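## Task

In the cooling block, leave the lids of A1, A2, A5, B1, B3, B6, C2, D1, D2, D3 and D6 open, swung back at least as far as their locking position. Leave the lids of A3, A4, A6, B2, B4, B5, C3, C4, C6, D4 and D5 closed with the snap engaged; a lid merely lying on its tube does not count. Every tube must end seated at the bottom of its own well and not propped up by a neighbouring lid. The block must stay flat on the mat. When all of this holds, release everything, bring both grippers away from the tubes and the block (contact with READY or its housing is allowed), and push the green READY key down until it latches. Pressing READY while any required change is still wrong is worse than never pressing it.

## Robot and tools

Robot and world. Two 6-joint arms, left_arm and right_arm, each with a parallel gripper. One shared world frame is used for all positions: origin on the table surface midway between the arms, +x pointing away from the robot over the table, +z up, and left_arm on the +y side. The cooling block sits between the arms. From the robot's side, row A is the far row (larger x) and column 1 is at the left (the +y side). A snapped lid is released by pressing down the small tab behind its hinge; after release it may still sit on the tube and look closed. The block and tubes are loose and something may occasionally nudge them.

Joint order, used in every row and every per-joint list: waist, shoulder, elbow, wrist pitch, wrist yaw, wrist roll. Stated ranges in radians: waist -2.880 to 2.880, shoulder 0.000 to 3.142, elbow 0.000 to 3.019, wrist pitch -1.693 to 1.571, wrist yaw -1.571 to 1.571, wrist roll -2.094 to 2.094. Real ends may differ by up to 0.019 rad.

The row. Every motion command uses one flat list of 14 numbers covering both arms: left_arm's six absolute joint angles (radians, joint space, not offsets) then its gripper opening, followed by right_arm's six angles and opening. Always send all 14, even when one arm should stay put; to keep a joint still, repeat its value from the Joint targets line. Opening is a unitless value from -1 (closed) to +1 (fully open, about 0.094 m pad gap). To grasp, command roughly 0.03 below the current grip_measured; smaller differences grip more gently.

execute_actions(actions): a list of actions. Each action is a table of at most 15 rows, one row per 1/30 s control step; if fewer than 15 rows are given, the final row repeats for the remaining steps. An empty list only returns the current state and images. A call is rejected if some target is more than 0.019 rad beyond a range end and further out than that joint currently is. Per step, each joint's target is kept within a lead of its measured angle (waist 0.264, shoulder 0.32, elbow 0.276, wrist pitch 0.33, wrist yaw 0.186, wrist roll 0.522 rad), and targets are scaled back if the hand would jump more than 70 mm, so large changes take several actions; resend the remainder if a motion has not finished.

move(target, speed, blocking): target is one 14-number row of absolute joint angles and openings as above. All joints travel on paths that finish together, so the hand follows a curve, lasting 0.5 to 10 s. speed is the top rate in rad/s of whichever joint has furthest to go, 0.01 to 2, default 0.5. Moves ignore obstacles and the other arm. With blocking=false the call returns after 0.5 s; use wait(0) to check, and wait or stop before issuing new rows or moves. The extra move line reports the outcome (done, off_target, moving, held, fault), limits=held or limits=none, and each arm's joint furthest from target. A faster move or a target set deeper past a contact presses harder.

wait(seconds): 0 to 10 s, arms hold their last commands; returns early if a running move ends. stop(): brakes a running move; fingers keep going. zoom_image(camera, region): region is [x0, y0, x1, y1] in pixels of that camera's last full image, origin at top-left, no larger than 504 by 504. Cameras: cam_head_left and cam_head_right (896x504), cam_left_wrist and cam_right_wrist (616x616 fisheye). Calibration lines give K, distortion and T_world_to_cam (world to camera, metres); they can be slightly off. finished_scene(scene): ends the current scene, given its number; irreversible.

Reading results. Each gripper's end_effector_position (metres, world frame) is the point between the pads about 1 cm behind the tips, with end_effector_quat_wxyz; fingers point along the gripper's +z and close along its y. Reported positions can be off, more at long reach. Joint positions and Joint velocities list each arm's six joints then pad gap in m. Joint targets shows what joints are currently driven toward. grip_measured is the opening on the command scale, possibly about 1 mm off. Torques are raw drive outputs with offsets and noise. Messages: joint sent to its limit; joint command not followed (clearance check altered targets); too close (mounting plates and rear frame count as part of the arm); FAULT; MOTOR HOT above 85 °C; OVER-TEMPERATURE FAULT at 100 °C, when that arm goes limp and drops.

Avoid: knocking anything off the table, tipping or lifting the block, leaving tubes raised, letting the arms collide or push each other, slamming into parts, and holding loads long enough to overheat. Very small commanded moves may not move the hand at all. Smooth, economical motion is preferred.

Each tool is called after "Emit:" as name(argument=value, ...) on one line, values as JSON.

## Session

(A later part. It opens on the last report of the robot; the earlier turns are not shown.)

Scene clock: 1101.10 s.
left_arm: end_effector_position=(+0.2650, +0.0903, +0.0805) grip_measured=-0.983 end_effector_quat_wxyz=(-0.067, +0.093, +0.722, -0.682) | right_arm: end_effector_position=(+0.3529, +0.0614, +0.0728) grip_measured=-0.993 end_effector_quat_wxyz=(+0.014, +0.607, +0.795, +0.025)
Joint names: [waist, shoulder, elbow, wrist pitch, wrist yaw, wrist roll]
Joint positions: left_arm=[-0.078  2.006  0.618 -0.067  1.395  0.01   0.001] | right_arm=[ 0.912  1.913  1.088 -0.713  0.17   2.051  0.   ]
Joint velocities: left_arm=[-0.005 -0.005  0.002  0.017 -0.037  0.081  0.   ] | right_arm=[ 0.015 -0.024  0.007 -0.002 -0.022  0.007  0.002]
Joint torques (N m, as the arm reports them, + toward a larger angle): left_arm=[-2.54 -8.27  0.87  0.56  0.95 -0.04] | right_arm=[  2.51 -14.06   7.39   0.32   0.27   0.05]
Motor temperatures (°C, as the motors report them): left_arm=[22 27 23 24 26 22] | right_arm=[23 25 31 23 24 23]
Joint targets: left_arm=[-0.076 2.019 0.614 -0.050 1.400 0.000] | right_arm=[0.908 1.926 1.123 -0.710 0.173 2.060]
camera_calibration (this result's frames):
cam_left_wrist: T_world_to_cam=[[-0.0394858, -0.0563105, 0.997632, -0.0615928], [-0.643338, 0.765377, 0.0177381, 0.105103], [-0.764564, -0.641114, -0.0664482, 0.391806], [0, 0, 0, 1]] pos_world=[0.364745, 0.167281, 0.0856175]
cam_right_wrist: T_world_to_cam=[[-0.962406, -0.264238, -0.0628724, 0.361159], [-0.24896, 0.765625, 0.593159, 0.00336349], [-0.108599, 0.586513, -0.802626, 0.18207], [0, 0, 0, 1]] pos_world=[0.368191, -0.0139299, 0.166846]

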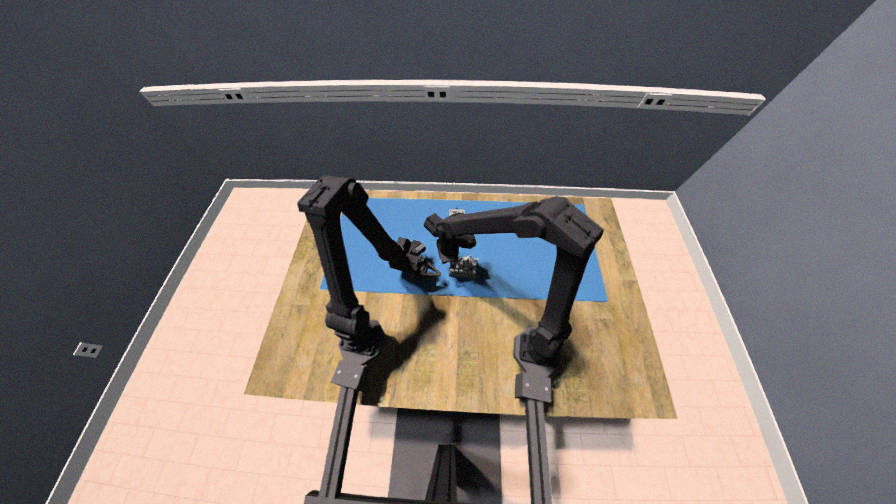

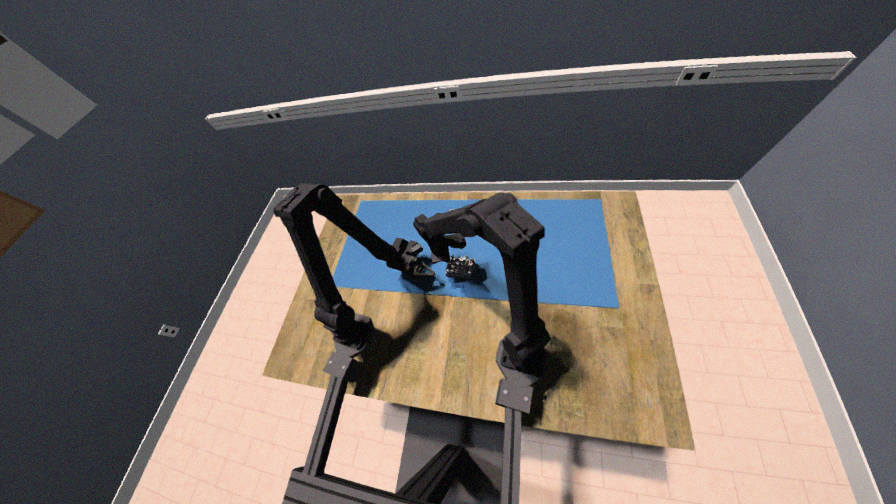

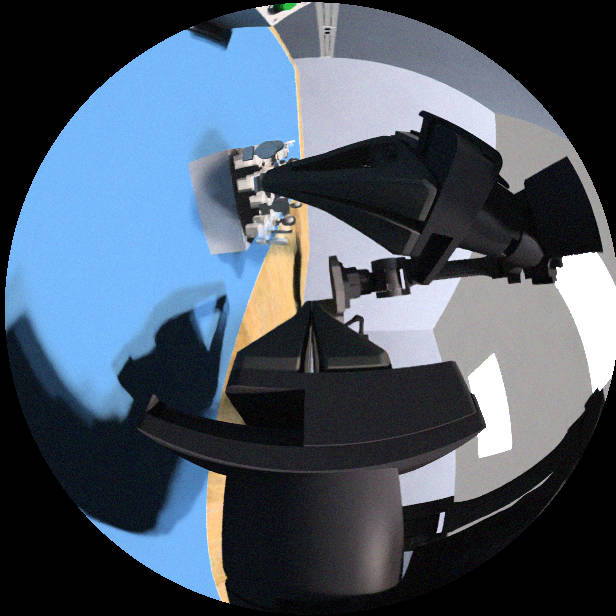

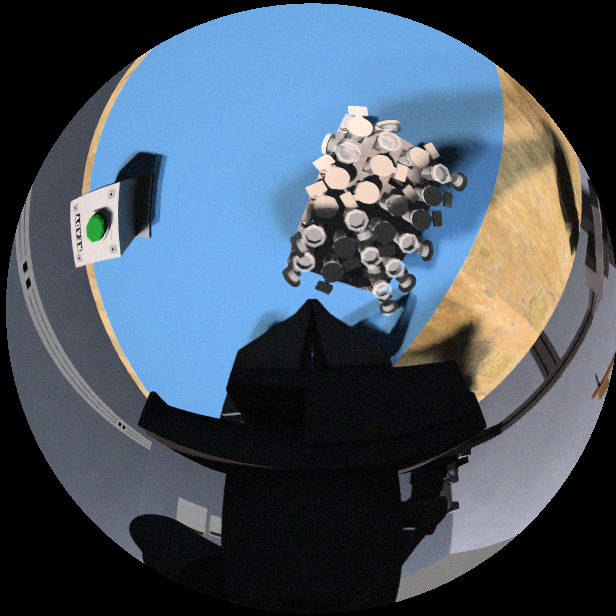

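Emit:
zoom_image(camera="cam_right_wrist", region=[250, 230, 380, 330])

Region (250, 230, 380, 330) of cam_right_wrist's 616x616 image, scaled by 3.877, with more detail than that image has; it fills the top 388 rows of this view, and the rest is white.

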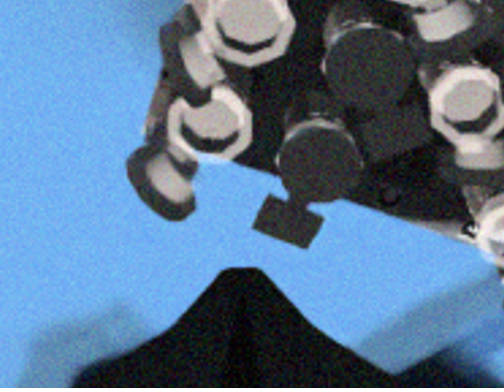

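Emit:
execute_actions(actions=[[[-0.076,2.019,0.614,-0.05,1.4,0,-1,0.908,1.926,1.11,-0.72,0.168,2.06,-1],[-0.076,2.019,0.614,-0.05,1.4,0,-1,0.908,1.927,1.10,-0.728,0.165,2.06,-1],[-0.076,2.019,0.614,-0.05,1.4,0,-1,0.908,1.929,1.09,-0.731,0.163,2.06,-1],[-0.076,2.019,0.614,-0.05,1.4,0,-1,0.908,1.931,1.085,-0.733,0.161,2.06,-1],[-0.076,2.019,0.614,-0.05,1.4,0,-1,0.908,1.933,1.085,-0.735,0.159,2.06,-1],[-0.076,2.019,0.614,-0.05,1.4,0,-1,0.908,1.935,1.085,-0.737,0.157,2.06,-1],[-0.076,2.019,0.614,-0.05,1.4,0,-1,0.908,1.937,1.085,-0.737,0.157,2.06,-1],[-0.076,2.019,0.614,-0.05,1.4,0,-1,0.908,1.938,1.085,-0.737,0.157,2.06,-1]]])

Emit:
zoom_image(camera="cam_right_wrist", region=[250, 230, 380, 330])

Scene clock: 1111.63 s.
left_arm: end_effector_position=(+0.2650, +0.0903, +0.0805) grip_measured=-0.983 end_effector_quat_wxyz=(-0.067, +0.093, +0.722, -0.682) | right_arm: end_effector_position=(+0.3492, +0.0609, +0.0694) grip_measured=-0.993 end_effector_quat_wxyz=(+0.008, +0.606, +0.795, +0.019)
Joint names: [waist, shoulder, elbow, wrist pitch, wrist yaw, wrist roll]
Joint positions: left_arm=[-0.078  2.006  0.618 -0.067  1.395  0.01   0.001] | right_arm=[ 0.912  1.92   1.088 -0.721  0.16   2.051  0.   ]
Joint velocities: left_arm=[-0.005 -0.005  0.002 -0.002  0.007  0.037 -0.001] | right_arm=[-0.015  0.005  0.007 -0.012  0.022 -0.051  0.   ]
Joint torques (N m, as the arm reports them, + toward a larger angle): left_arm=[-2.67 -8.49  0.81  0.55  0.96 -0.04] | right_arm=[  2.76 -14.05   5.02  -0.38   0.04   0.06]
Motor temperatures (°C, as the motors report them): left_arm=[22 27 23 24 26 22] | right_arm=[23 25 31 23 24 23]
Joint targets: left_arm=[-0.076 2.019 0.614 -0.050 1.400 0.000] | right_arm=[0.908 1.938 1.085 -0.737 0.157 2.060]
camera_calibration (this result's frames):
cam_left_wrist: T_world_to_cam=[[-0.0394858, -0.0563105, 0.997632, -0.0615928], [-0.643338, 0.765377, 0.0177381, 0.105103], [-0.764564, -0.641114, -0.0664482, 0.391806], [0, 0, 0, 1]] pos_world=[0.364745, 0.167281, 0.0856175]
cam_right_wrist: T_world_to_cam=[[-0.962639, -0.26691, -0.0456576, 0.356253], [-0.240768, 0.76651, 0.595393, 0.001758], [-0.123919, 0.584142, -0.802136, 0.184675], [0, 0, 0, 1]] pos_world=[0.366252, -0.0141363, 0.163353]

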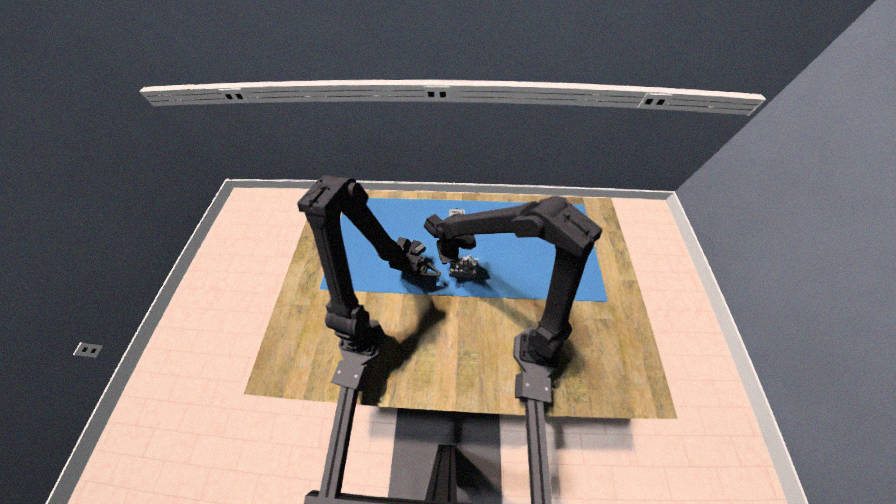

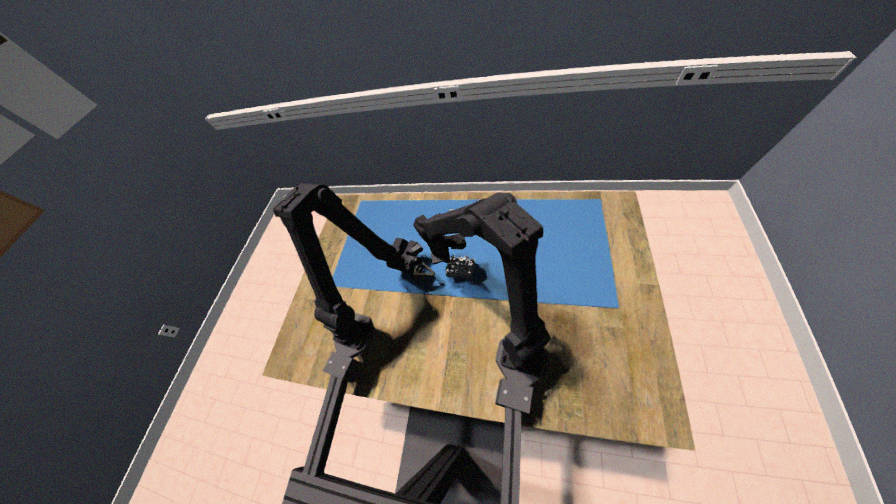

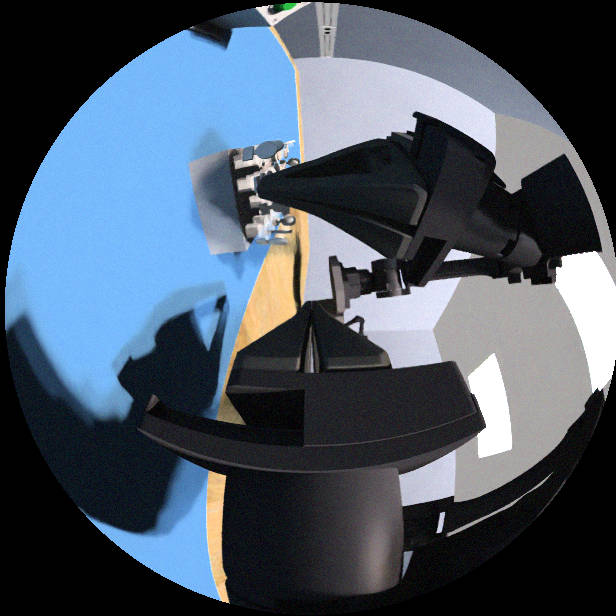

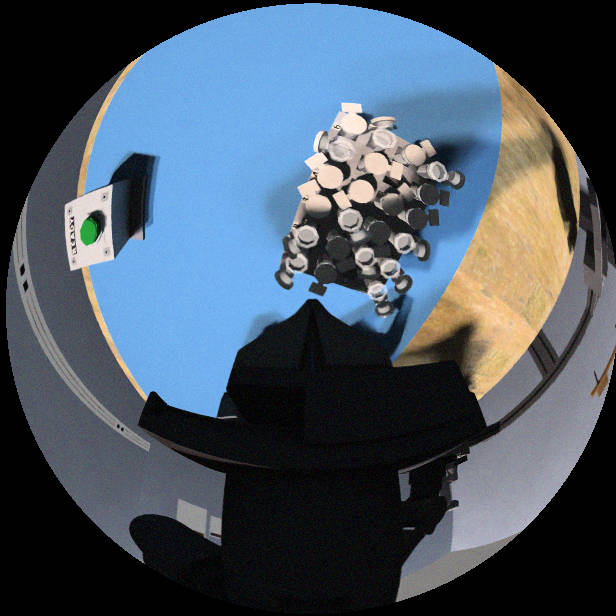

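Region (250, 230, 380, 330) of cam_right_wrist's 616x616 image, scaled by 3.877, with more detail than that image has; it fills the top 388 rows of this view, and the rest is white.

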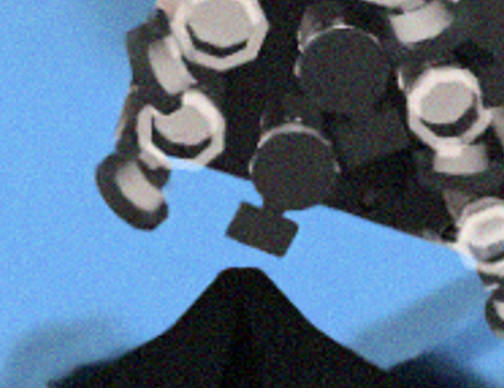

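Emit:
execute_actions(actions=[[[-0.076,2.019,0.614,-0.05,1.4,0,-1,0.908,1.940,1.085,-0.737,0.157,2.06,-1],[-0.076,2.019,0.614,-0.05,1.4,0,-1,0.908,1.942,1.085,-0.737,0.157,2.06,-1],[-0.076,2.019,0.614,-0.05,1.4,0,-1,0.908,1.944,1.085,-0.737,0.157,2.06,-1],[-0.076,2.019,0.614,-0.05,1.4,0,-1,0.908,1.946,1.085,-0.737,0.157,2.06,-1],[-0.076,2.019,0.614,-0.05,1.4,0,-1,0.908,1.947,1.085,-0.737,0.157,2.06,-1]]])

Emit:
zoom_image(camera="cam_right_wrist", region=[250, 230, 380, 330])

Scene clock: 1117.20 s.
left_arm: end_effector_position=(+0.2650, +0.0903, +0.0805) grip_measured=-0.983 end_effector_quat_wxyz=(-0.067, +0.093, +0.722, -0.682) | right_arm: end_effector_position=(+0.3474, +0.0602, +0.0653) grip_measured=-0.993 end_effector_quat_wxyz=(+0.007, +0.605, +0.796, +0.014)
Joint names: [waist, shoulder, elbow, wrist pitch, wrist yaw, wrist roll]
Joint positions: left_arm=[-0.078  2.006  0.618 -0.067  1.395  0.01   0.001] | right_arm=[ 0.912  1.929  1.088 -0.721  0.16   2.051  0.   ]
Joint velocities: left_arm=[ 0.005 -0.005 -0.022  0.007 -0.007  0.022 -0.   ] | right_arm=[-0.005  0.015  0.012  0.002  0.007 -0.007 -0.   ]
Joint torques (N m, as the arm reports them, + toward a larger angle): left_arm=[-2.51 -8.39  0.85  0.58  0.95 -0.04] | right_arm=[  2.73 -13.35   5.21  -0.59   0.02   0.03]
Motor temperatures (°C, as the motors report them): left_arm=[22 27 23 24 26 22] | right_arm=[23 25 31 23 24 23]
Joint targets: left_arm=[-0.076 2.019 0.614 -0.050 1.400 0.000] | right_arm=[0.908 1.947 1.085 -0.737 0.157 2.060]
camera_calibration (this result's frames):
cam_left_wrist: T_world_to_cam=[[-0.0394858, -0.0563105, 0.997632, -0.0615928], [-0.643338, 0.765377, 0.0177381, 0.105103], [-0.764564, -0.641114, -0.0664482, 0.391806], [0, 0, 0, 1]] pos_world=[0.364745, 0.167281, 0.0856175]
cam_right_wrist: T_world_to_cam=[[-0.962554, -0.268486, -0.0374785, 0.353772], [-0.237762, 0.769702, 0.592477, 0.00327727], [-0.130224, 0.579202, -0.804715, 0.184177], [0, 0, 0, 1]] pos_world=[0.365288, -0.0142153, 0.159527]

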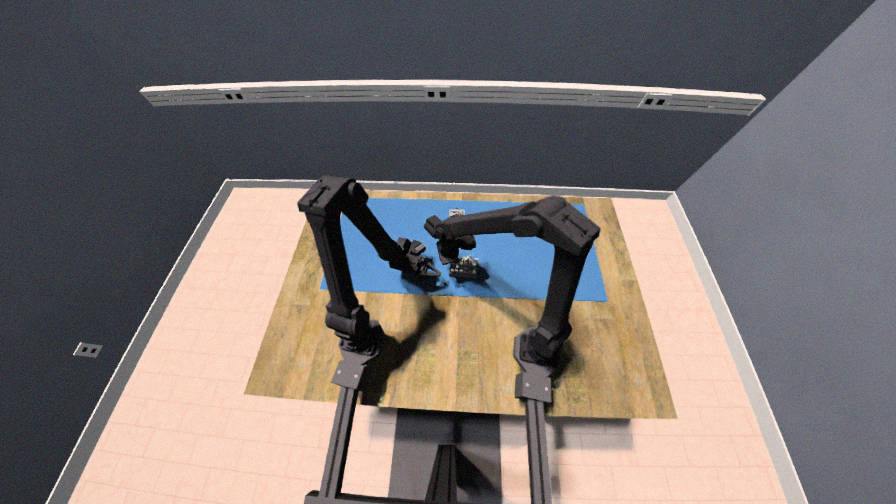

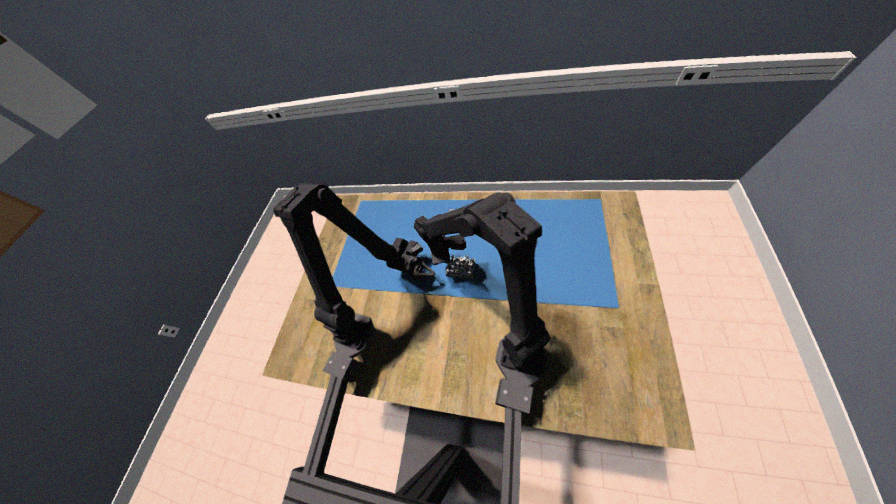

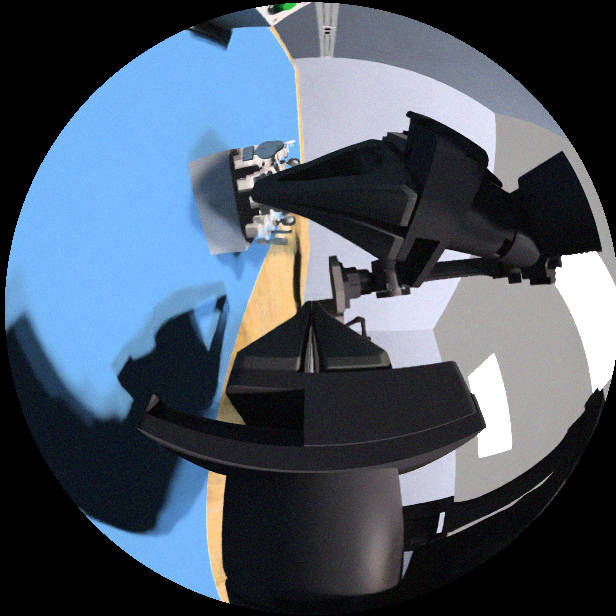

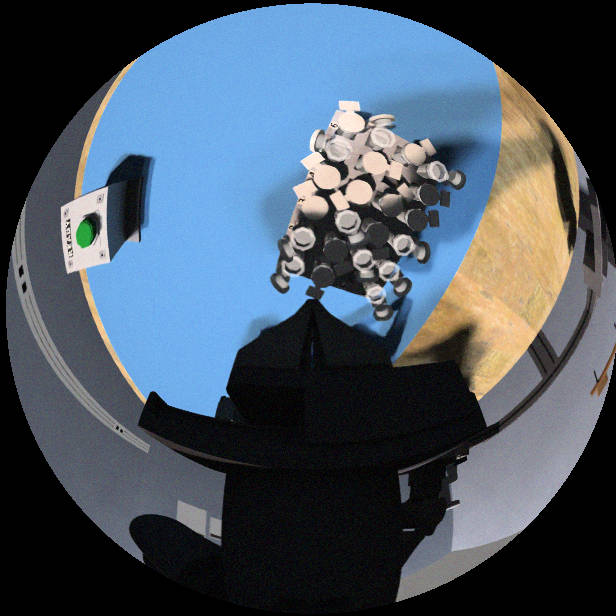

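Region (250, 230, 380, 330) of cam_right_wrist's 616x616 image, scaled by 3.877, with more detail than that image has; it fills the top 388 rows of this view, and the rest is white.

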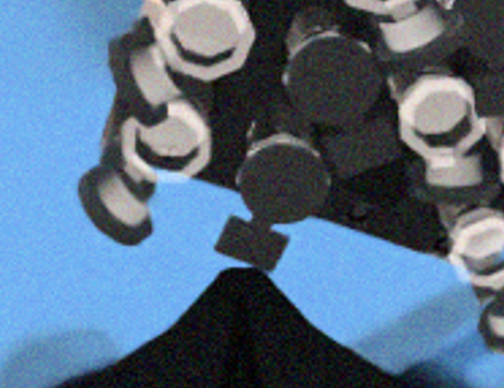

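Emit:
execute_actions(actions=[[[-0.076,2.019,0.614,-0.05,1.4,0,-1,0.908,1.945,1.085,-0.739,0.164,2.06,-1],[-0.076,2.019,0.614,-0.05,1.4,0,-1,0.908,1.945,1.085,-0.741,0.168,2.06,-1],[-0.076,2.019,0.614,-0.05,1.4,0,-1,0.908,1.945,1.085,-0.742,0.171,2.06,-1],[-0.076,2.019,0.614,-0.05,1.4,0,-1,0.908,1.945,1.085,-0.742,0.173,2.06,-1],[-0.076,2.019,0.614,-0.05,1.4,0,-1,0.908,1.945,1.085,-0.742,0.173,2.06,-1],[-0.076,2.019,0.614,-0.05,1.4,0,-1,0.908,1.945,1.085,-0.742,0.173,2.06,-1],[-0.076,2.019,0.614,-0.05,1.4,0,-1,0.908,1.947,1.085,-0.742,0.173,2.06,-1],[-0.076,2.019,0.614,-0.05,1.4,0,-1,0.908,1.949,1.085,-0.742,0.173,2.06,-1],[-0.076,2.019,0.614,-0.05,1.4,0,-1,0.908,1.951,1.085,-0.742,0.173,2.06,-1],[-0.076,2.019,0.614,-0.05,1.4,0,-1,0.908,1.953,1.085,-0.742,0.173,2.06,-1],[-0.076,2.019,0.614,-0.05,1.4,0,-1,0.908,1.955,1.085,-0.742,0.173,2.06,-1]]])

Emit:
zoom_image(camera="cam_right_wrist", region=[250, 230, 380, 330])

Scene clock: 1125.70 s.
left_arm: end_effector_position=(+0.2650, +0.0903, +0.0805) grip_measured=-0.983 end_effector_quat_wxyz=(-0.067, +0.093, +0.722, -0.682) | right_arm: end_effector_position=(+0.3478, +0.0584, +0.0653) grip_measured=-0.993 end_effector_quat_wxyz=(+0.012, +0.605, +0.796, +0.011)
Joint names: [waist, shoulder, elbow, wrist pitch, wrist yaw, wrist roll]
Joint positions: left_arm=[-0.078  2.006  0.618 -0.067  1.395  0.01   0.001] | right_arm=[ 0.912  1.929  1.088 -0.725  0.169  2.051  0.   ]
Joint velocities: left_arm=[-0.005  0.005 -0.007 -0.002 -0.007 -0.007  0.001] | right_arm=[ 0.005 -0.015 -0.002  0.002 -0.037 -0.022 -0.001]
Joint torques (N m, as the arm reports them, + toward a larger angle): left_arm=[-2.71 -8.1   0.89  0.54  0.95 -0.04] | right_arm=[  2.31 -13.32   5.13  -0.46   0.33   0.04]
Motor temperatures (°C, as the motors report them): left_arm=[22 27 23 24 26 22] | right_arm=[23 25 30 23 24 23]
Joint targets: left_arm=[-0.076 2.019 0.614 -0.050 1.400 0.000] | right_arm=[0.908 1.955 1.085 -0.742 0.173 2.060]
camera_calibration (this result's frames):
cam_left_wrist: T_world_to_cam=[[-0.0394858, -0.0563105, 0.997632, -0.0615928], [-0.643338, 0.765377, 0.0177381, 0.105103], [-0.764564, -0.641114, -0.0664482, 0.391806], [0, 0, 0, 1]] pos_world=[0.364745, 0.167281, 0.0856175]
cam_right_wrist: T_world_to_cam=[[-0.962334, -0.269198, -0.0380236, 0.353591], [-0.239945, 0.775223, 0.584342, 0.0057485], [-0.127827, 0.571456, -0.810616, 0.185288], [0, 0, 0, 1]] pos_world=[0.365337, -0.0151545, 0.160283]

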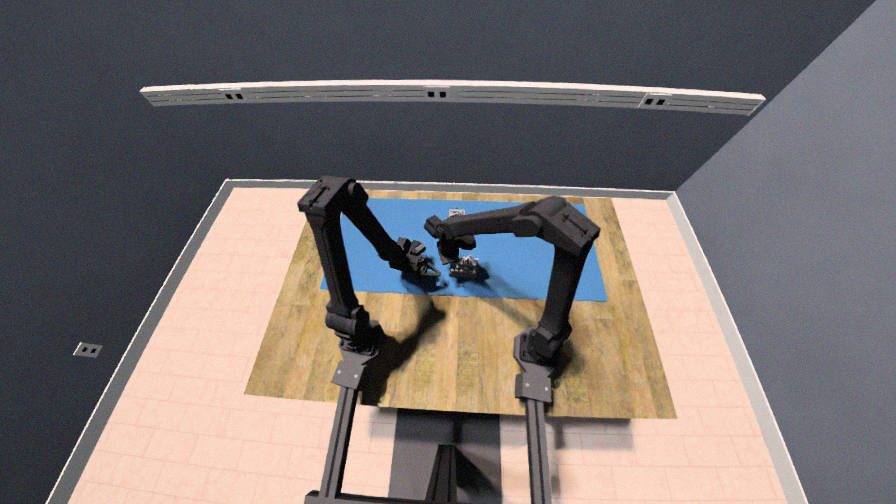

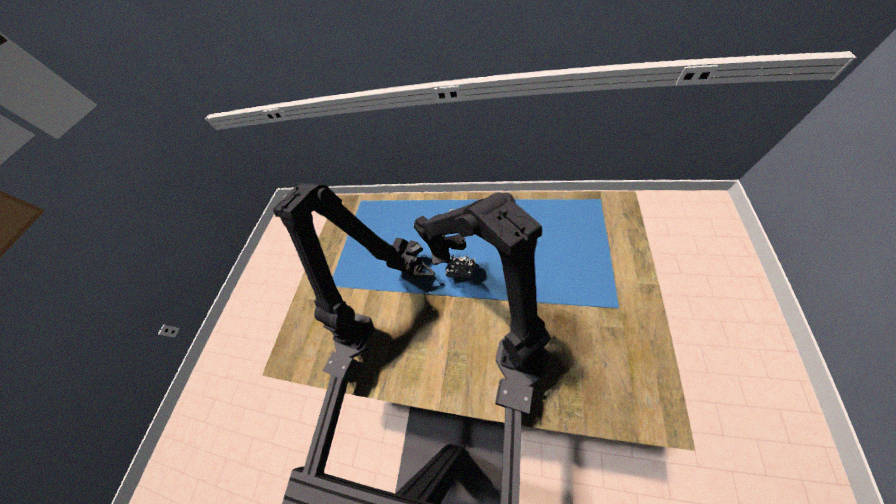

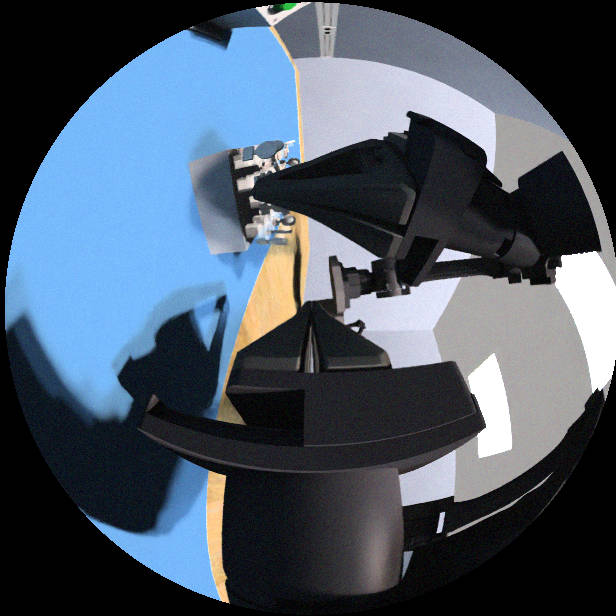

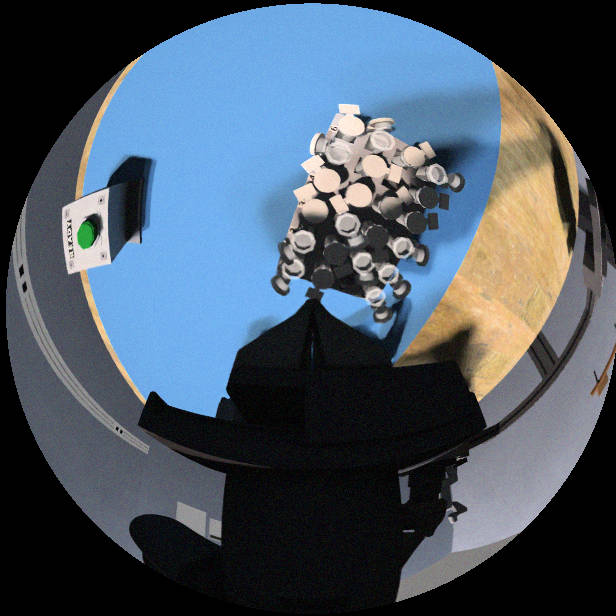

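Region (250, 230, 380, 330) of cam_right_wrist's 616x616 image, scaled by 3.877, with more detail than that image has; it fills the top 388 rows of this view, and the rest is white.

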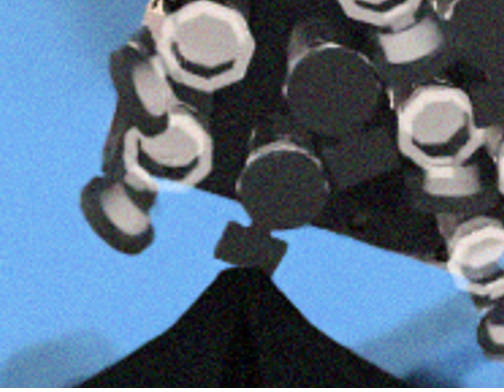

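Emit:
execute_actions(actions=[[[-0.076,2.019,0.614,-0.05,1.4,0,-1,0.908,1.962,1.085,-0.742,0.173,2.06,-1],[-0.076,2.019,0.614,-0.05,1.4,0,-1,0.908,1.972,1.085,-0.742,0.173,2.06,-1],[-0.076,2.019,0.614,-0.05,1.4,0,-1,0.908,1.982,1.085,-0.742,0.173,2.06,-1],[-0.076,2.019,0.614,-0.05,1.4,0,-1,0.908,1.992,1.085,-0.742,0.173,2.06,-1],[-0.076,2.019,0.614,-0.05,1.4,0,-1,0.908,2.002,1.085,-0.742,0.173,2.06,-1],[-0.076,2.019,0.614,-0.05,1.4,0,-1,0.908,2.012,1.085,-0.742,0.173,2.06,-1],[-0.076,2.019,0.614,-0.05,1.4,0,-1,0.908,2.022,1.085,-0.742,0.173,2.06,-1],[-0.076,2.019,0.614,-0.05,1.4,0,-1,0.908,2.022,1.085,-0.742,0.173,2.06,-1],[-0.076,2.019,0.614,-0.05,1.4,0,-1,0.908,2.022,1.085,-0.742,0.173,2.06,-1],[-0.076,2.019,0.614,-0.05,1.4,0,-1,0.908,1.954,1.085,-0.742,0.173,2.06,-1]],[[-0.076,2.019,0.614,-0.05,1.4,0,-1,0.908,1.954,1.085,-0.742,0.173,2.06,-1]]])

Emit:
zoom_image(camera="cam_right_wrist", region=[250, 230, 380, 330])

Scene clock: 1136.73 s.
left_arm: end_effector_position=(+0.2650, +0.0903, +0.0805) grip_measured=-0.983 end_effector_quat_wxyz=(-0.067, +0.093, +0.722, -0.682) | right_arm: end_effector_position=(+0.3417, +0.0578, +0.0522) grip_measured=-0.993 end_effector_quat_wxyz=(+0.009, +0.602, +0.799, -0.002)
Joint names: [waist, shoulder, elbow, wrist pitch, wrist yaw, wrist roll]
Joint positions: left_arm=[-0.078  2.006  0.618 -0.067  1.395  0.01   0.001] | right_arm=[ 0.916  1.96   1.091 -0.725  0.169  2.052  0.   ]
Joint velocities: left_arm=[-0.005 -0.015 -0.012 -0.002  0.037 -0.066 -0.001] | right_arm=[-0.005 -0.015  0.017  0.007  0.051 -0.007 -0.   ]
Joint torques (N m, as the arm reports them, + toward a larger angle): left_arm=[-2.47 -8.46  0.87  0.55  0.95 -0.03] | right_arm=[  2.6  -15.39   4.58  -0.49   0.35   0.03]
Motor temperatures (°C, as the motors report them): left_arm=[22 27 23 24 26 22] | right_arm=[23 25 30 23 24 23]
Joint targets: left_arm=[-0.076 2.019 0.614 -0.050 1.400 0.000] | right_arm=[0.908 1.954 1.085 -0.742 0.173 2.060]
camera_calibration (this result's frames):
cam_left_wrist: T_world_to_cam=[[-0.0394858, -0.0563105, 0.997632, -0.0615928], [-0.643338, 0.765377, 0.0177381, 0.105103], [-0.764564, -0.641114, -0.0664482, 0.391806], [0, 0, 0, 1]] pos_world=[0.364745, 0.167281, 0.0856175]
cam_right_wrist: T_world_to_cam=[[-0.960742, -0.277122, -0.0133413, 0.345768], [-0.23433, 0.784767, 0.573785, 0.0104372], [-0.148539, 0.554386, -0.818897, 0.182796], [0, 0, 0, 1]] pos_world=[0.361792, -0.0137105, 0.148315]

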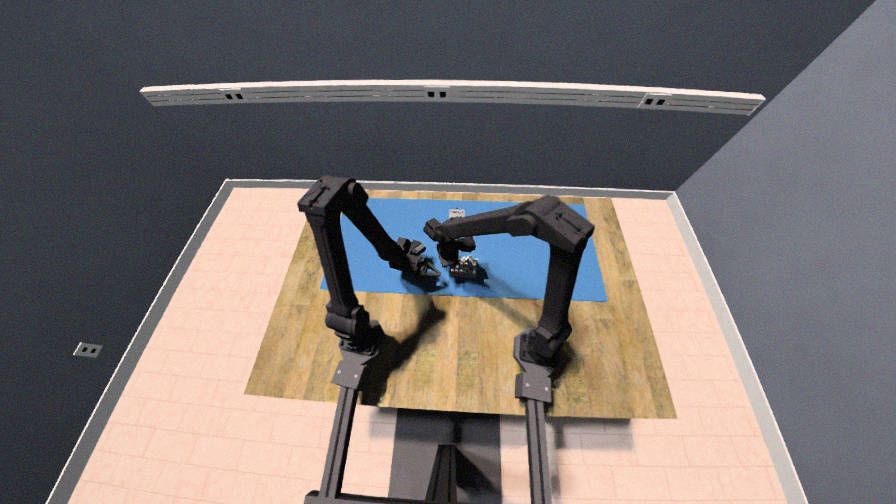

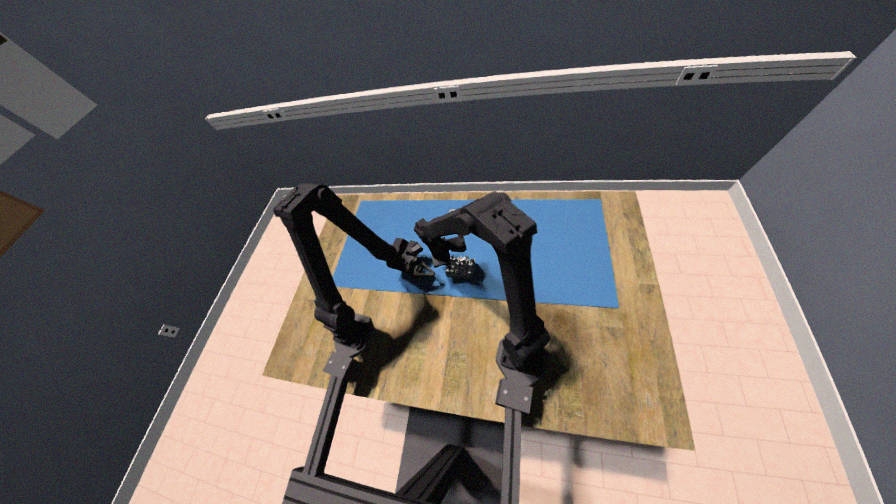

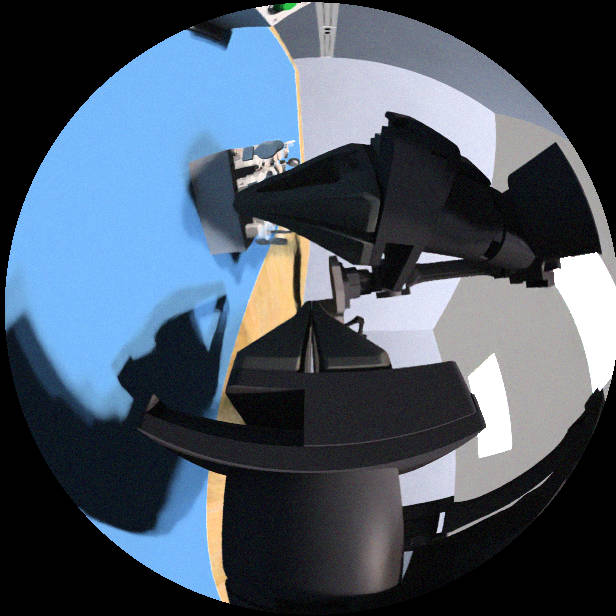

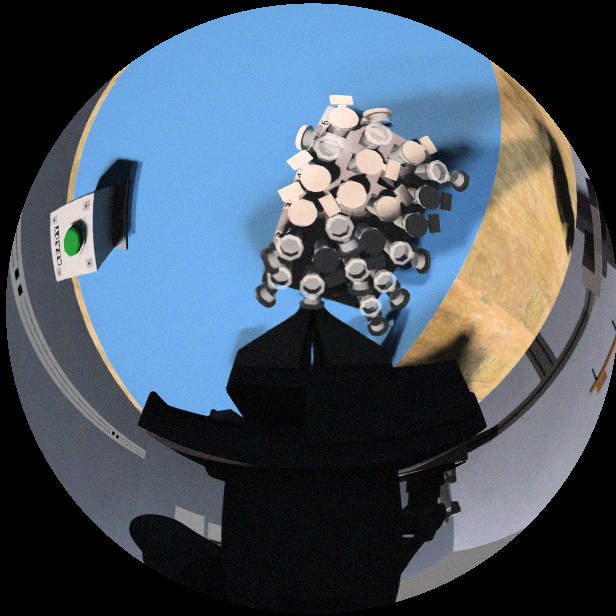

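Region (250, 230, 380, 330) of cam_right_wrist's 616x616 image, scaled by 3.877, with more detail than that image has; it fills the top 388 rows of this view, and the rest is white.

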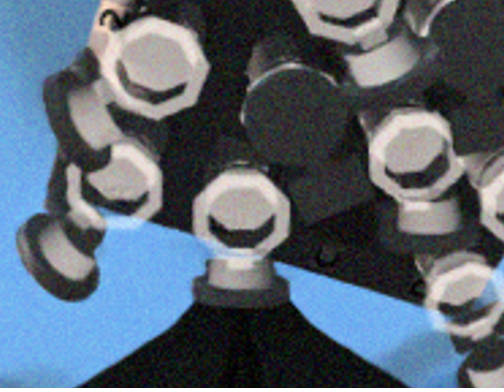

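Emit:
execute_actions(actions=[[[-0.076,2.019,0.614,-0.05,1.4,0,-1,0.908,1.954,1.085,-0.742,0.163,2.06,-1],[-0.076,2.019,0.614,-0.05,1.4,0,-1,0.908,1.954,1.085,-0.742,0.155,2.06,-1],[-0.076,2.019,0.614,-0.05,1.4,0,-1,0.908,1.952,1.085,-0.742,0.148,2.06,-1],[-0.076,2.019,0.614,-0.05,1.4,0,-1,0.908,1.947,1.085,-0.742,0.145,2.06,-1],[-0.076,2.019,0.614,-0.05,1.4,0,-1,0.908,1.94,1.085,-0.742,0.145,2.06,-1],[-0.076,2.019,0.614,-0.05,1.4,0,-1,0.908,1.932,1.085,-0.742,0.145,2.06,-1],[-0.076,2.019,0.614,-0.05,1.4,0,-1,0.908,1.923,1.085,-0.742,0.145,2.06,-1],[-0.076,2.019,0.614,-0.05,1.4,0,-1,0.908,1.914,1.085,-0.742,0.145,2.06,-1],[-0.076,2.019,0.614,-0.05,1.4,0,-1,0.908,1.905,1.085,-0.742,0.145,2.06,-1],[-0.076,2.019,0.614,-0.05,1.4,0,-1,0.908,1.896,1.085,-0.742,0.145,2.06,-1],[-0.076,2.019,0.614,-0.05,1.4,0,-1,0.908,1.887,1.085,-0.742,0.145,2.06,-1],[-0.076,2.019,0.614,-0.05,1.4,0,-1,0.908,1.878,1.085,-0.742,0.145,2.06,-1],[-0.076,2.019,0.614,-0.05,1.4,0,-1,0.908,1.87,1.085,-0.742,0.145,2.06,-1],[-0.076,2.019,0.614,-0.05,1.4,0,-1,0.908,1.863,1.085,-0.742,0.145,2.06,-1],[-0.076,2.019,0.614,-0.05,1.4,0,-1,0.908,1.857,1.085,-0.742,0.145,2.06,-1]],[[-0.076,2.019,0.614,-0.05,1.4,0,-1,0.906,1.853,1.082,-0.746,0.148,2.05,-1],[-0.076,2.019,0.614,-0.05,1.4,0,-1,0.902,1.853,1.079,-0.751,0.151,2.04,-1],[-0.076,2.019,0.614,-0.05,1.4,0,-1,0.897,1.853,1.076,-0.756,0.154,2.035,-1],[-0.076,2.019,0.614,-0.05,1.4,0,-1,0.892,1.853,1.072,-0.761,0.158,2.03,-1],[-0.076,2.019,0.614,-0.05,1.4,0,-1,0.887,1.853,1.068,-0.767,0.162,2.025,-1],[-0.076,2.019,0.614,-0.05,1.4,0,-1,0.881,1.853,1.064,-0.773,0.166,2.02,-1],[-0.076,2.019,0.614,-0.05,1.4,0,-1,0.875,1.853,1.060,-0.779,0.170,2.015,-1],[-0.076,2.019,0.614,-0.05,1.4,0,-1,0.869,1.853,1.056,-0.785,0.174,2.01,-1],[-0.076,2.019,0.614,-0.05,1.4,0,-1,0.864,1.853,1.052,-0.791,0.177,2.0,-1],[-0.076,2.019,0.614,-0.05,1.4,0,-1,0.859,1.853,1.049,-0.796,0.180,1.995,-1],[-0.076,2.019,0.614,-0.05,1.4,0,-1,0.856,1.853,1.047,-0.800,0.182,1.99,-1],[-0.076,2.019,0.614,-0.05,1.4,0,-1,0.854,1.853,1.045,-0.802,0.183,1.99,-1]],[[-0.076,2.019,0.614,-0.05,1.4,0,-1,0.854,1.853,1.045,-0.802,0.183,1.99,-1]]])

Emit:
zoom_image(camera="cam_left_wrist", region=[220, 110, 340, 250])

Scene clock: 1169.43 s.
left_arm: end_effector_position=(+0.2650, +0.0903, +0.0805) grip_measured=-0.983 end_effector_quat_wxyz=(-0.067, +0.093, +0.722, -0.682) | right_arm: end_effector_position=(+0.3531, +0.0220, +0.0898) grip_measured=-0.993 end_effector_quat_wxyz=(+0.015, +0.604, +0.797, +0.000)
Joint names: [waist, shoulder, elbow, wrist pitch, wrist yaw, wrist roll]
Joint positions: left_arm=[-0.078  2.006  0.618 -0.067  1.395  0.01   0.001] | right_arm=[ 0.859  1.843  1.052 -0.787  0.181  1.999  0.   ]
Joint velocities: left_arm=[-0.005 -0.005 -0.007  0.007 -0.051  0.007  0.001] | right_arm=[ 0.005  0.005  0.002 -0.002 -0.007  0.022  0.   ]
Joint torques (N m, as the arm reports them, + toward a larger angle): left_arm=[-2.59 -8.04  0.86  0.55  0.98 -0.03] | right_arm=[  3.1  -14.13   5.22  -0.48   0.22  -0.17]
Motor temperatures (°C, as the motors report them): left_arm=[22 27 23 24 26 22] | right_arm=[23 26 29 23 24 23]
Joint targets: left_arm=[-0.076 2.019 0.614 -0.050 1.400 -0.000] | right_arm=[0.854 1.853 1.045 -0.802 0.183 1.990]
camera_calibration (this result's frames):
cam_left_wrist: T_world_to_cam=[[-0.0394858, -0.0563105, 0.997632, -0.0615928], [-0.643338, 0.765377, 0.0177381, 0.105103], [-0.764564, -0.641114, -0.0664482, 0.391806], [0, 0, 0, 1]] pos_world=[0.364745, 0.167281, 0.0856175]
cam_right_wrist: T_world_to_cam=[[-0.962198, -0.271255, -0.0243943, 0.34869], [-0.236554, 0.787985, 0.568438, 0.0208179], [-0.134969, 0.552721, -0.822364, 0.230643], [0, 0, 0, 1]] pos_world=[0.371563, -0.0493013, 0.186345]

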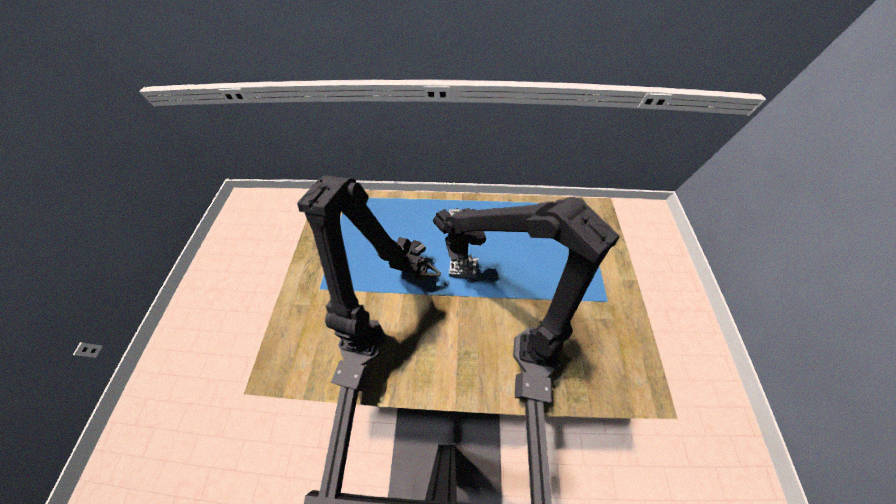

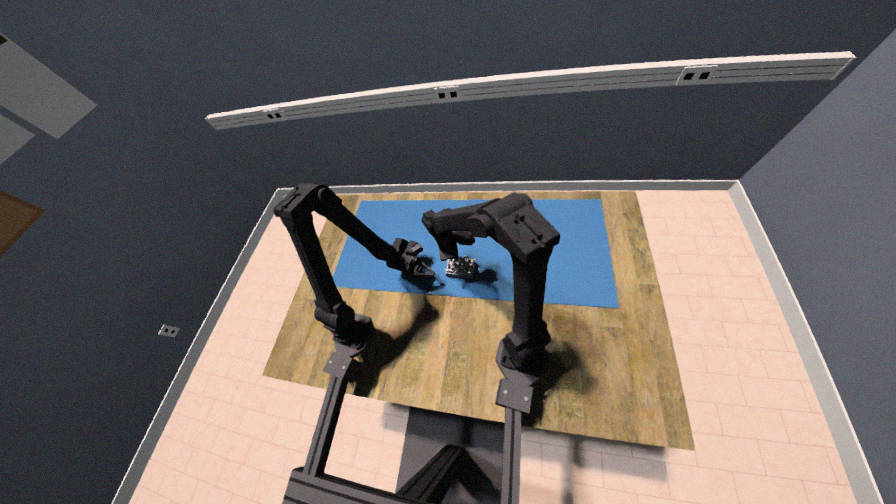

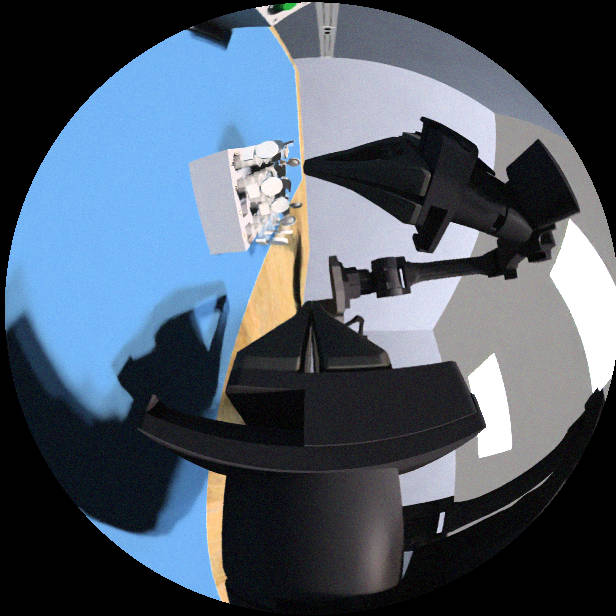

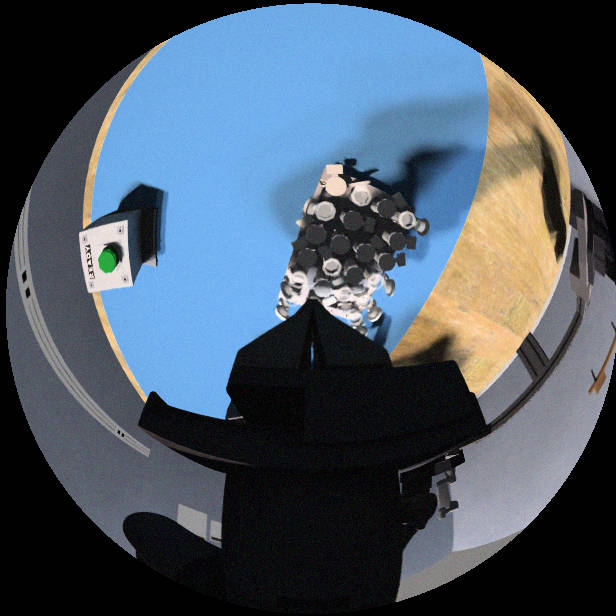

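Region (220, 110, 340, 250) of cam_left_wrist's 616x616 image, scaled by 3.600, with more detail than that image has; it fills the left 432 columns of this view, and the rest is white.

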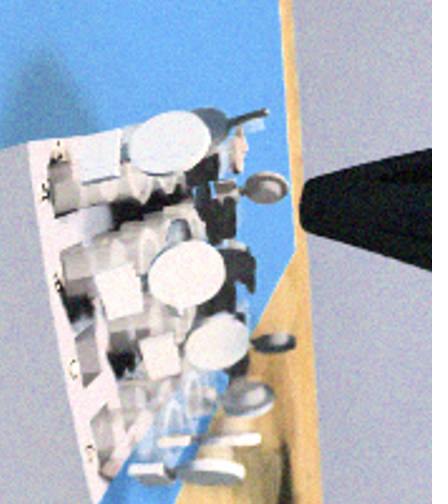

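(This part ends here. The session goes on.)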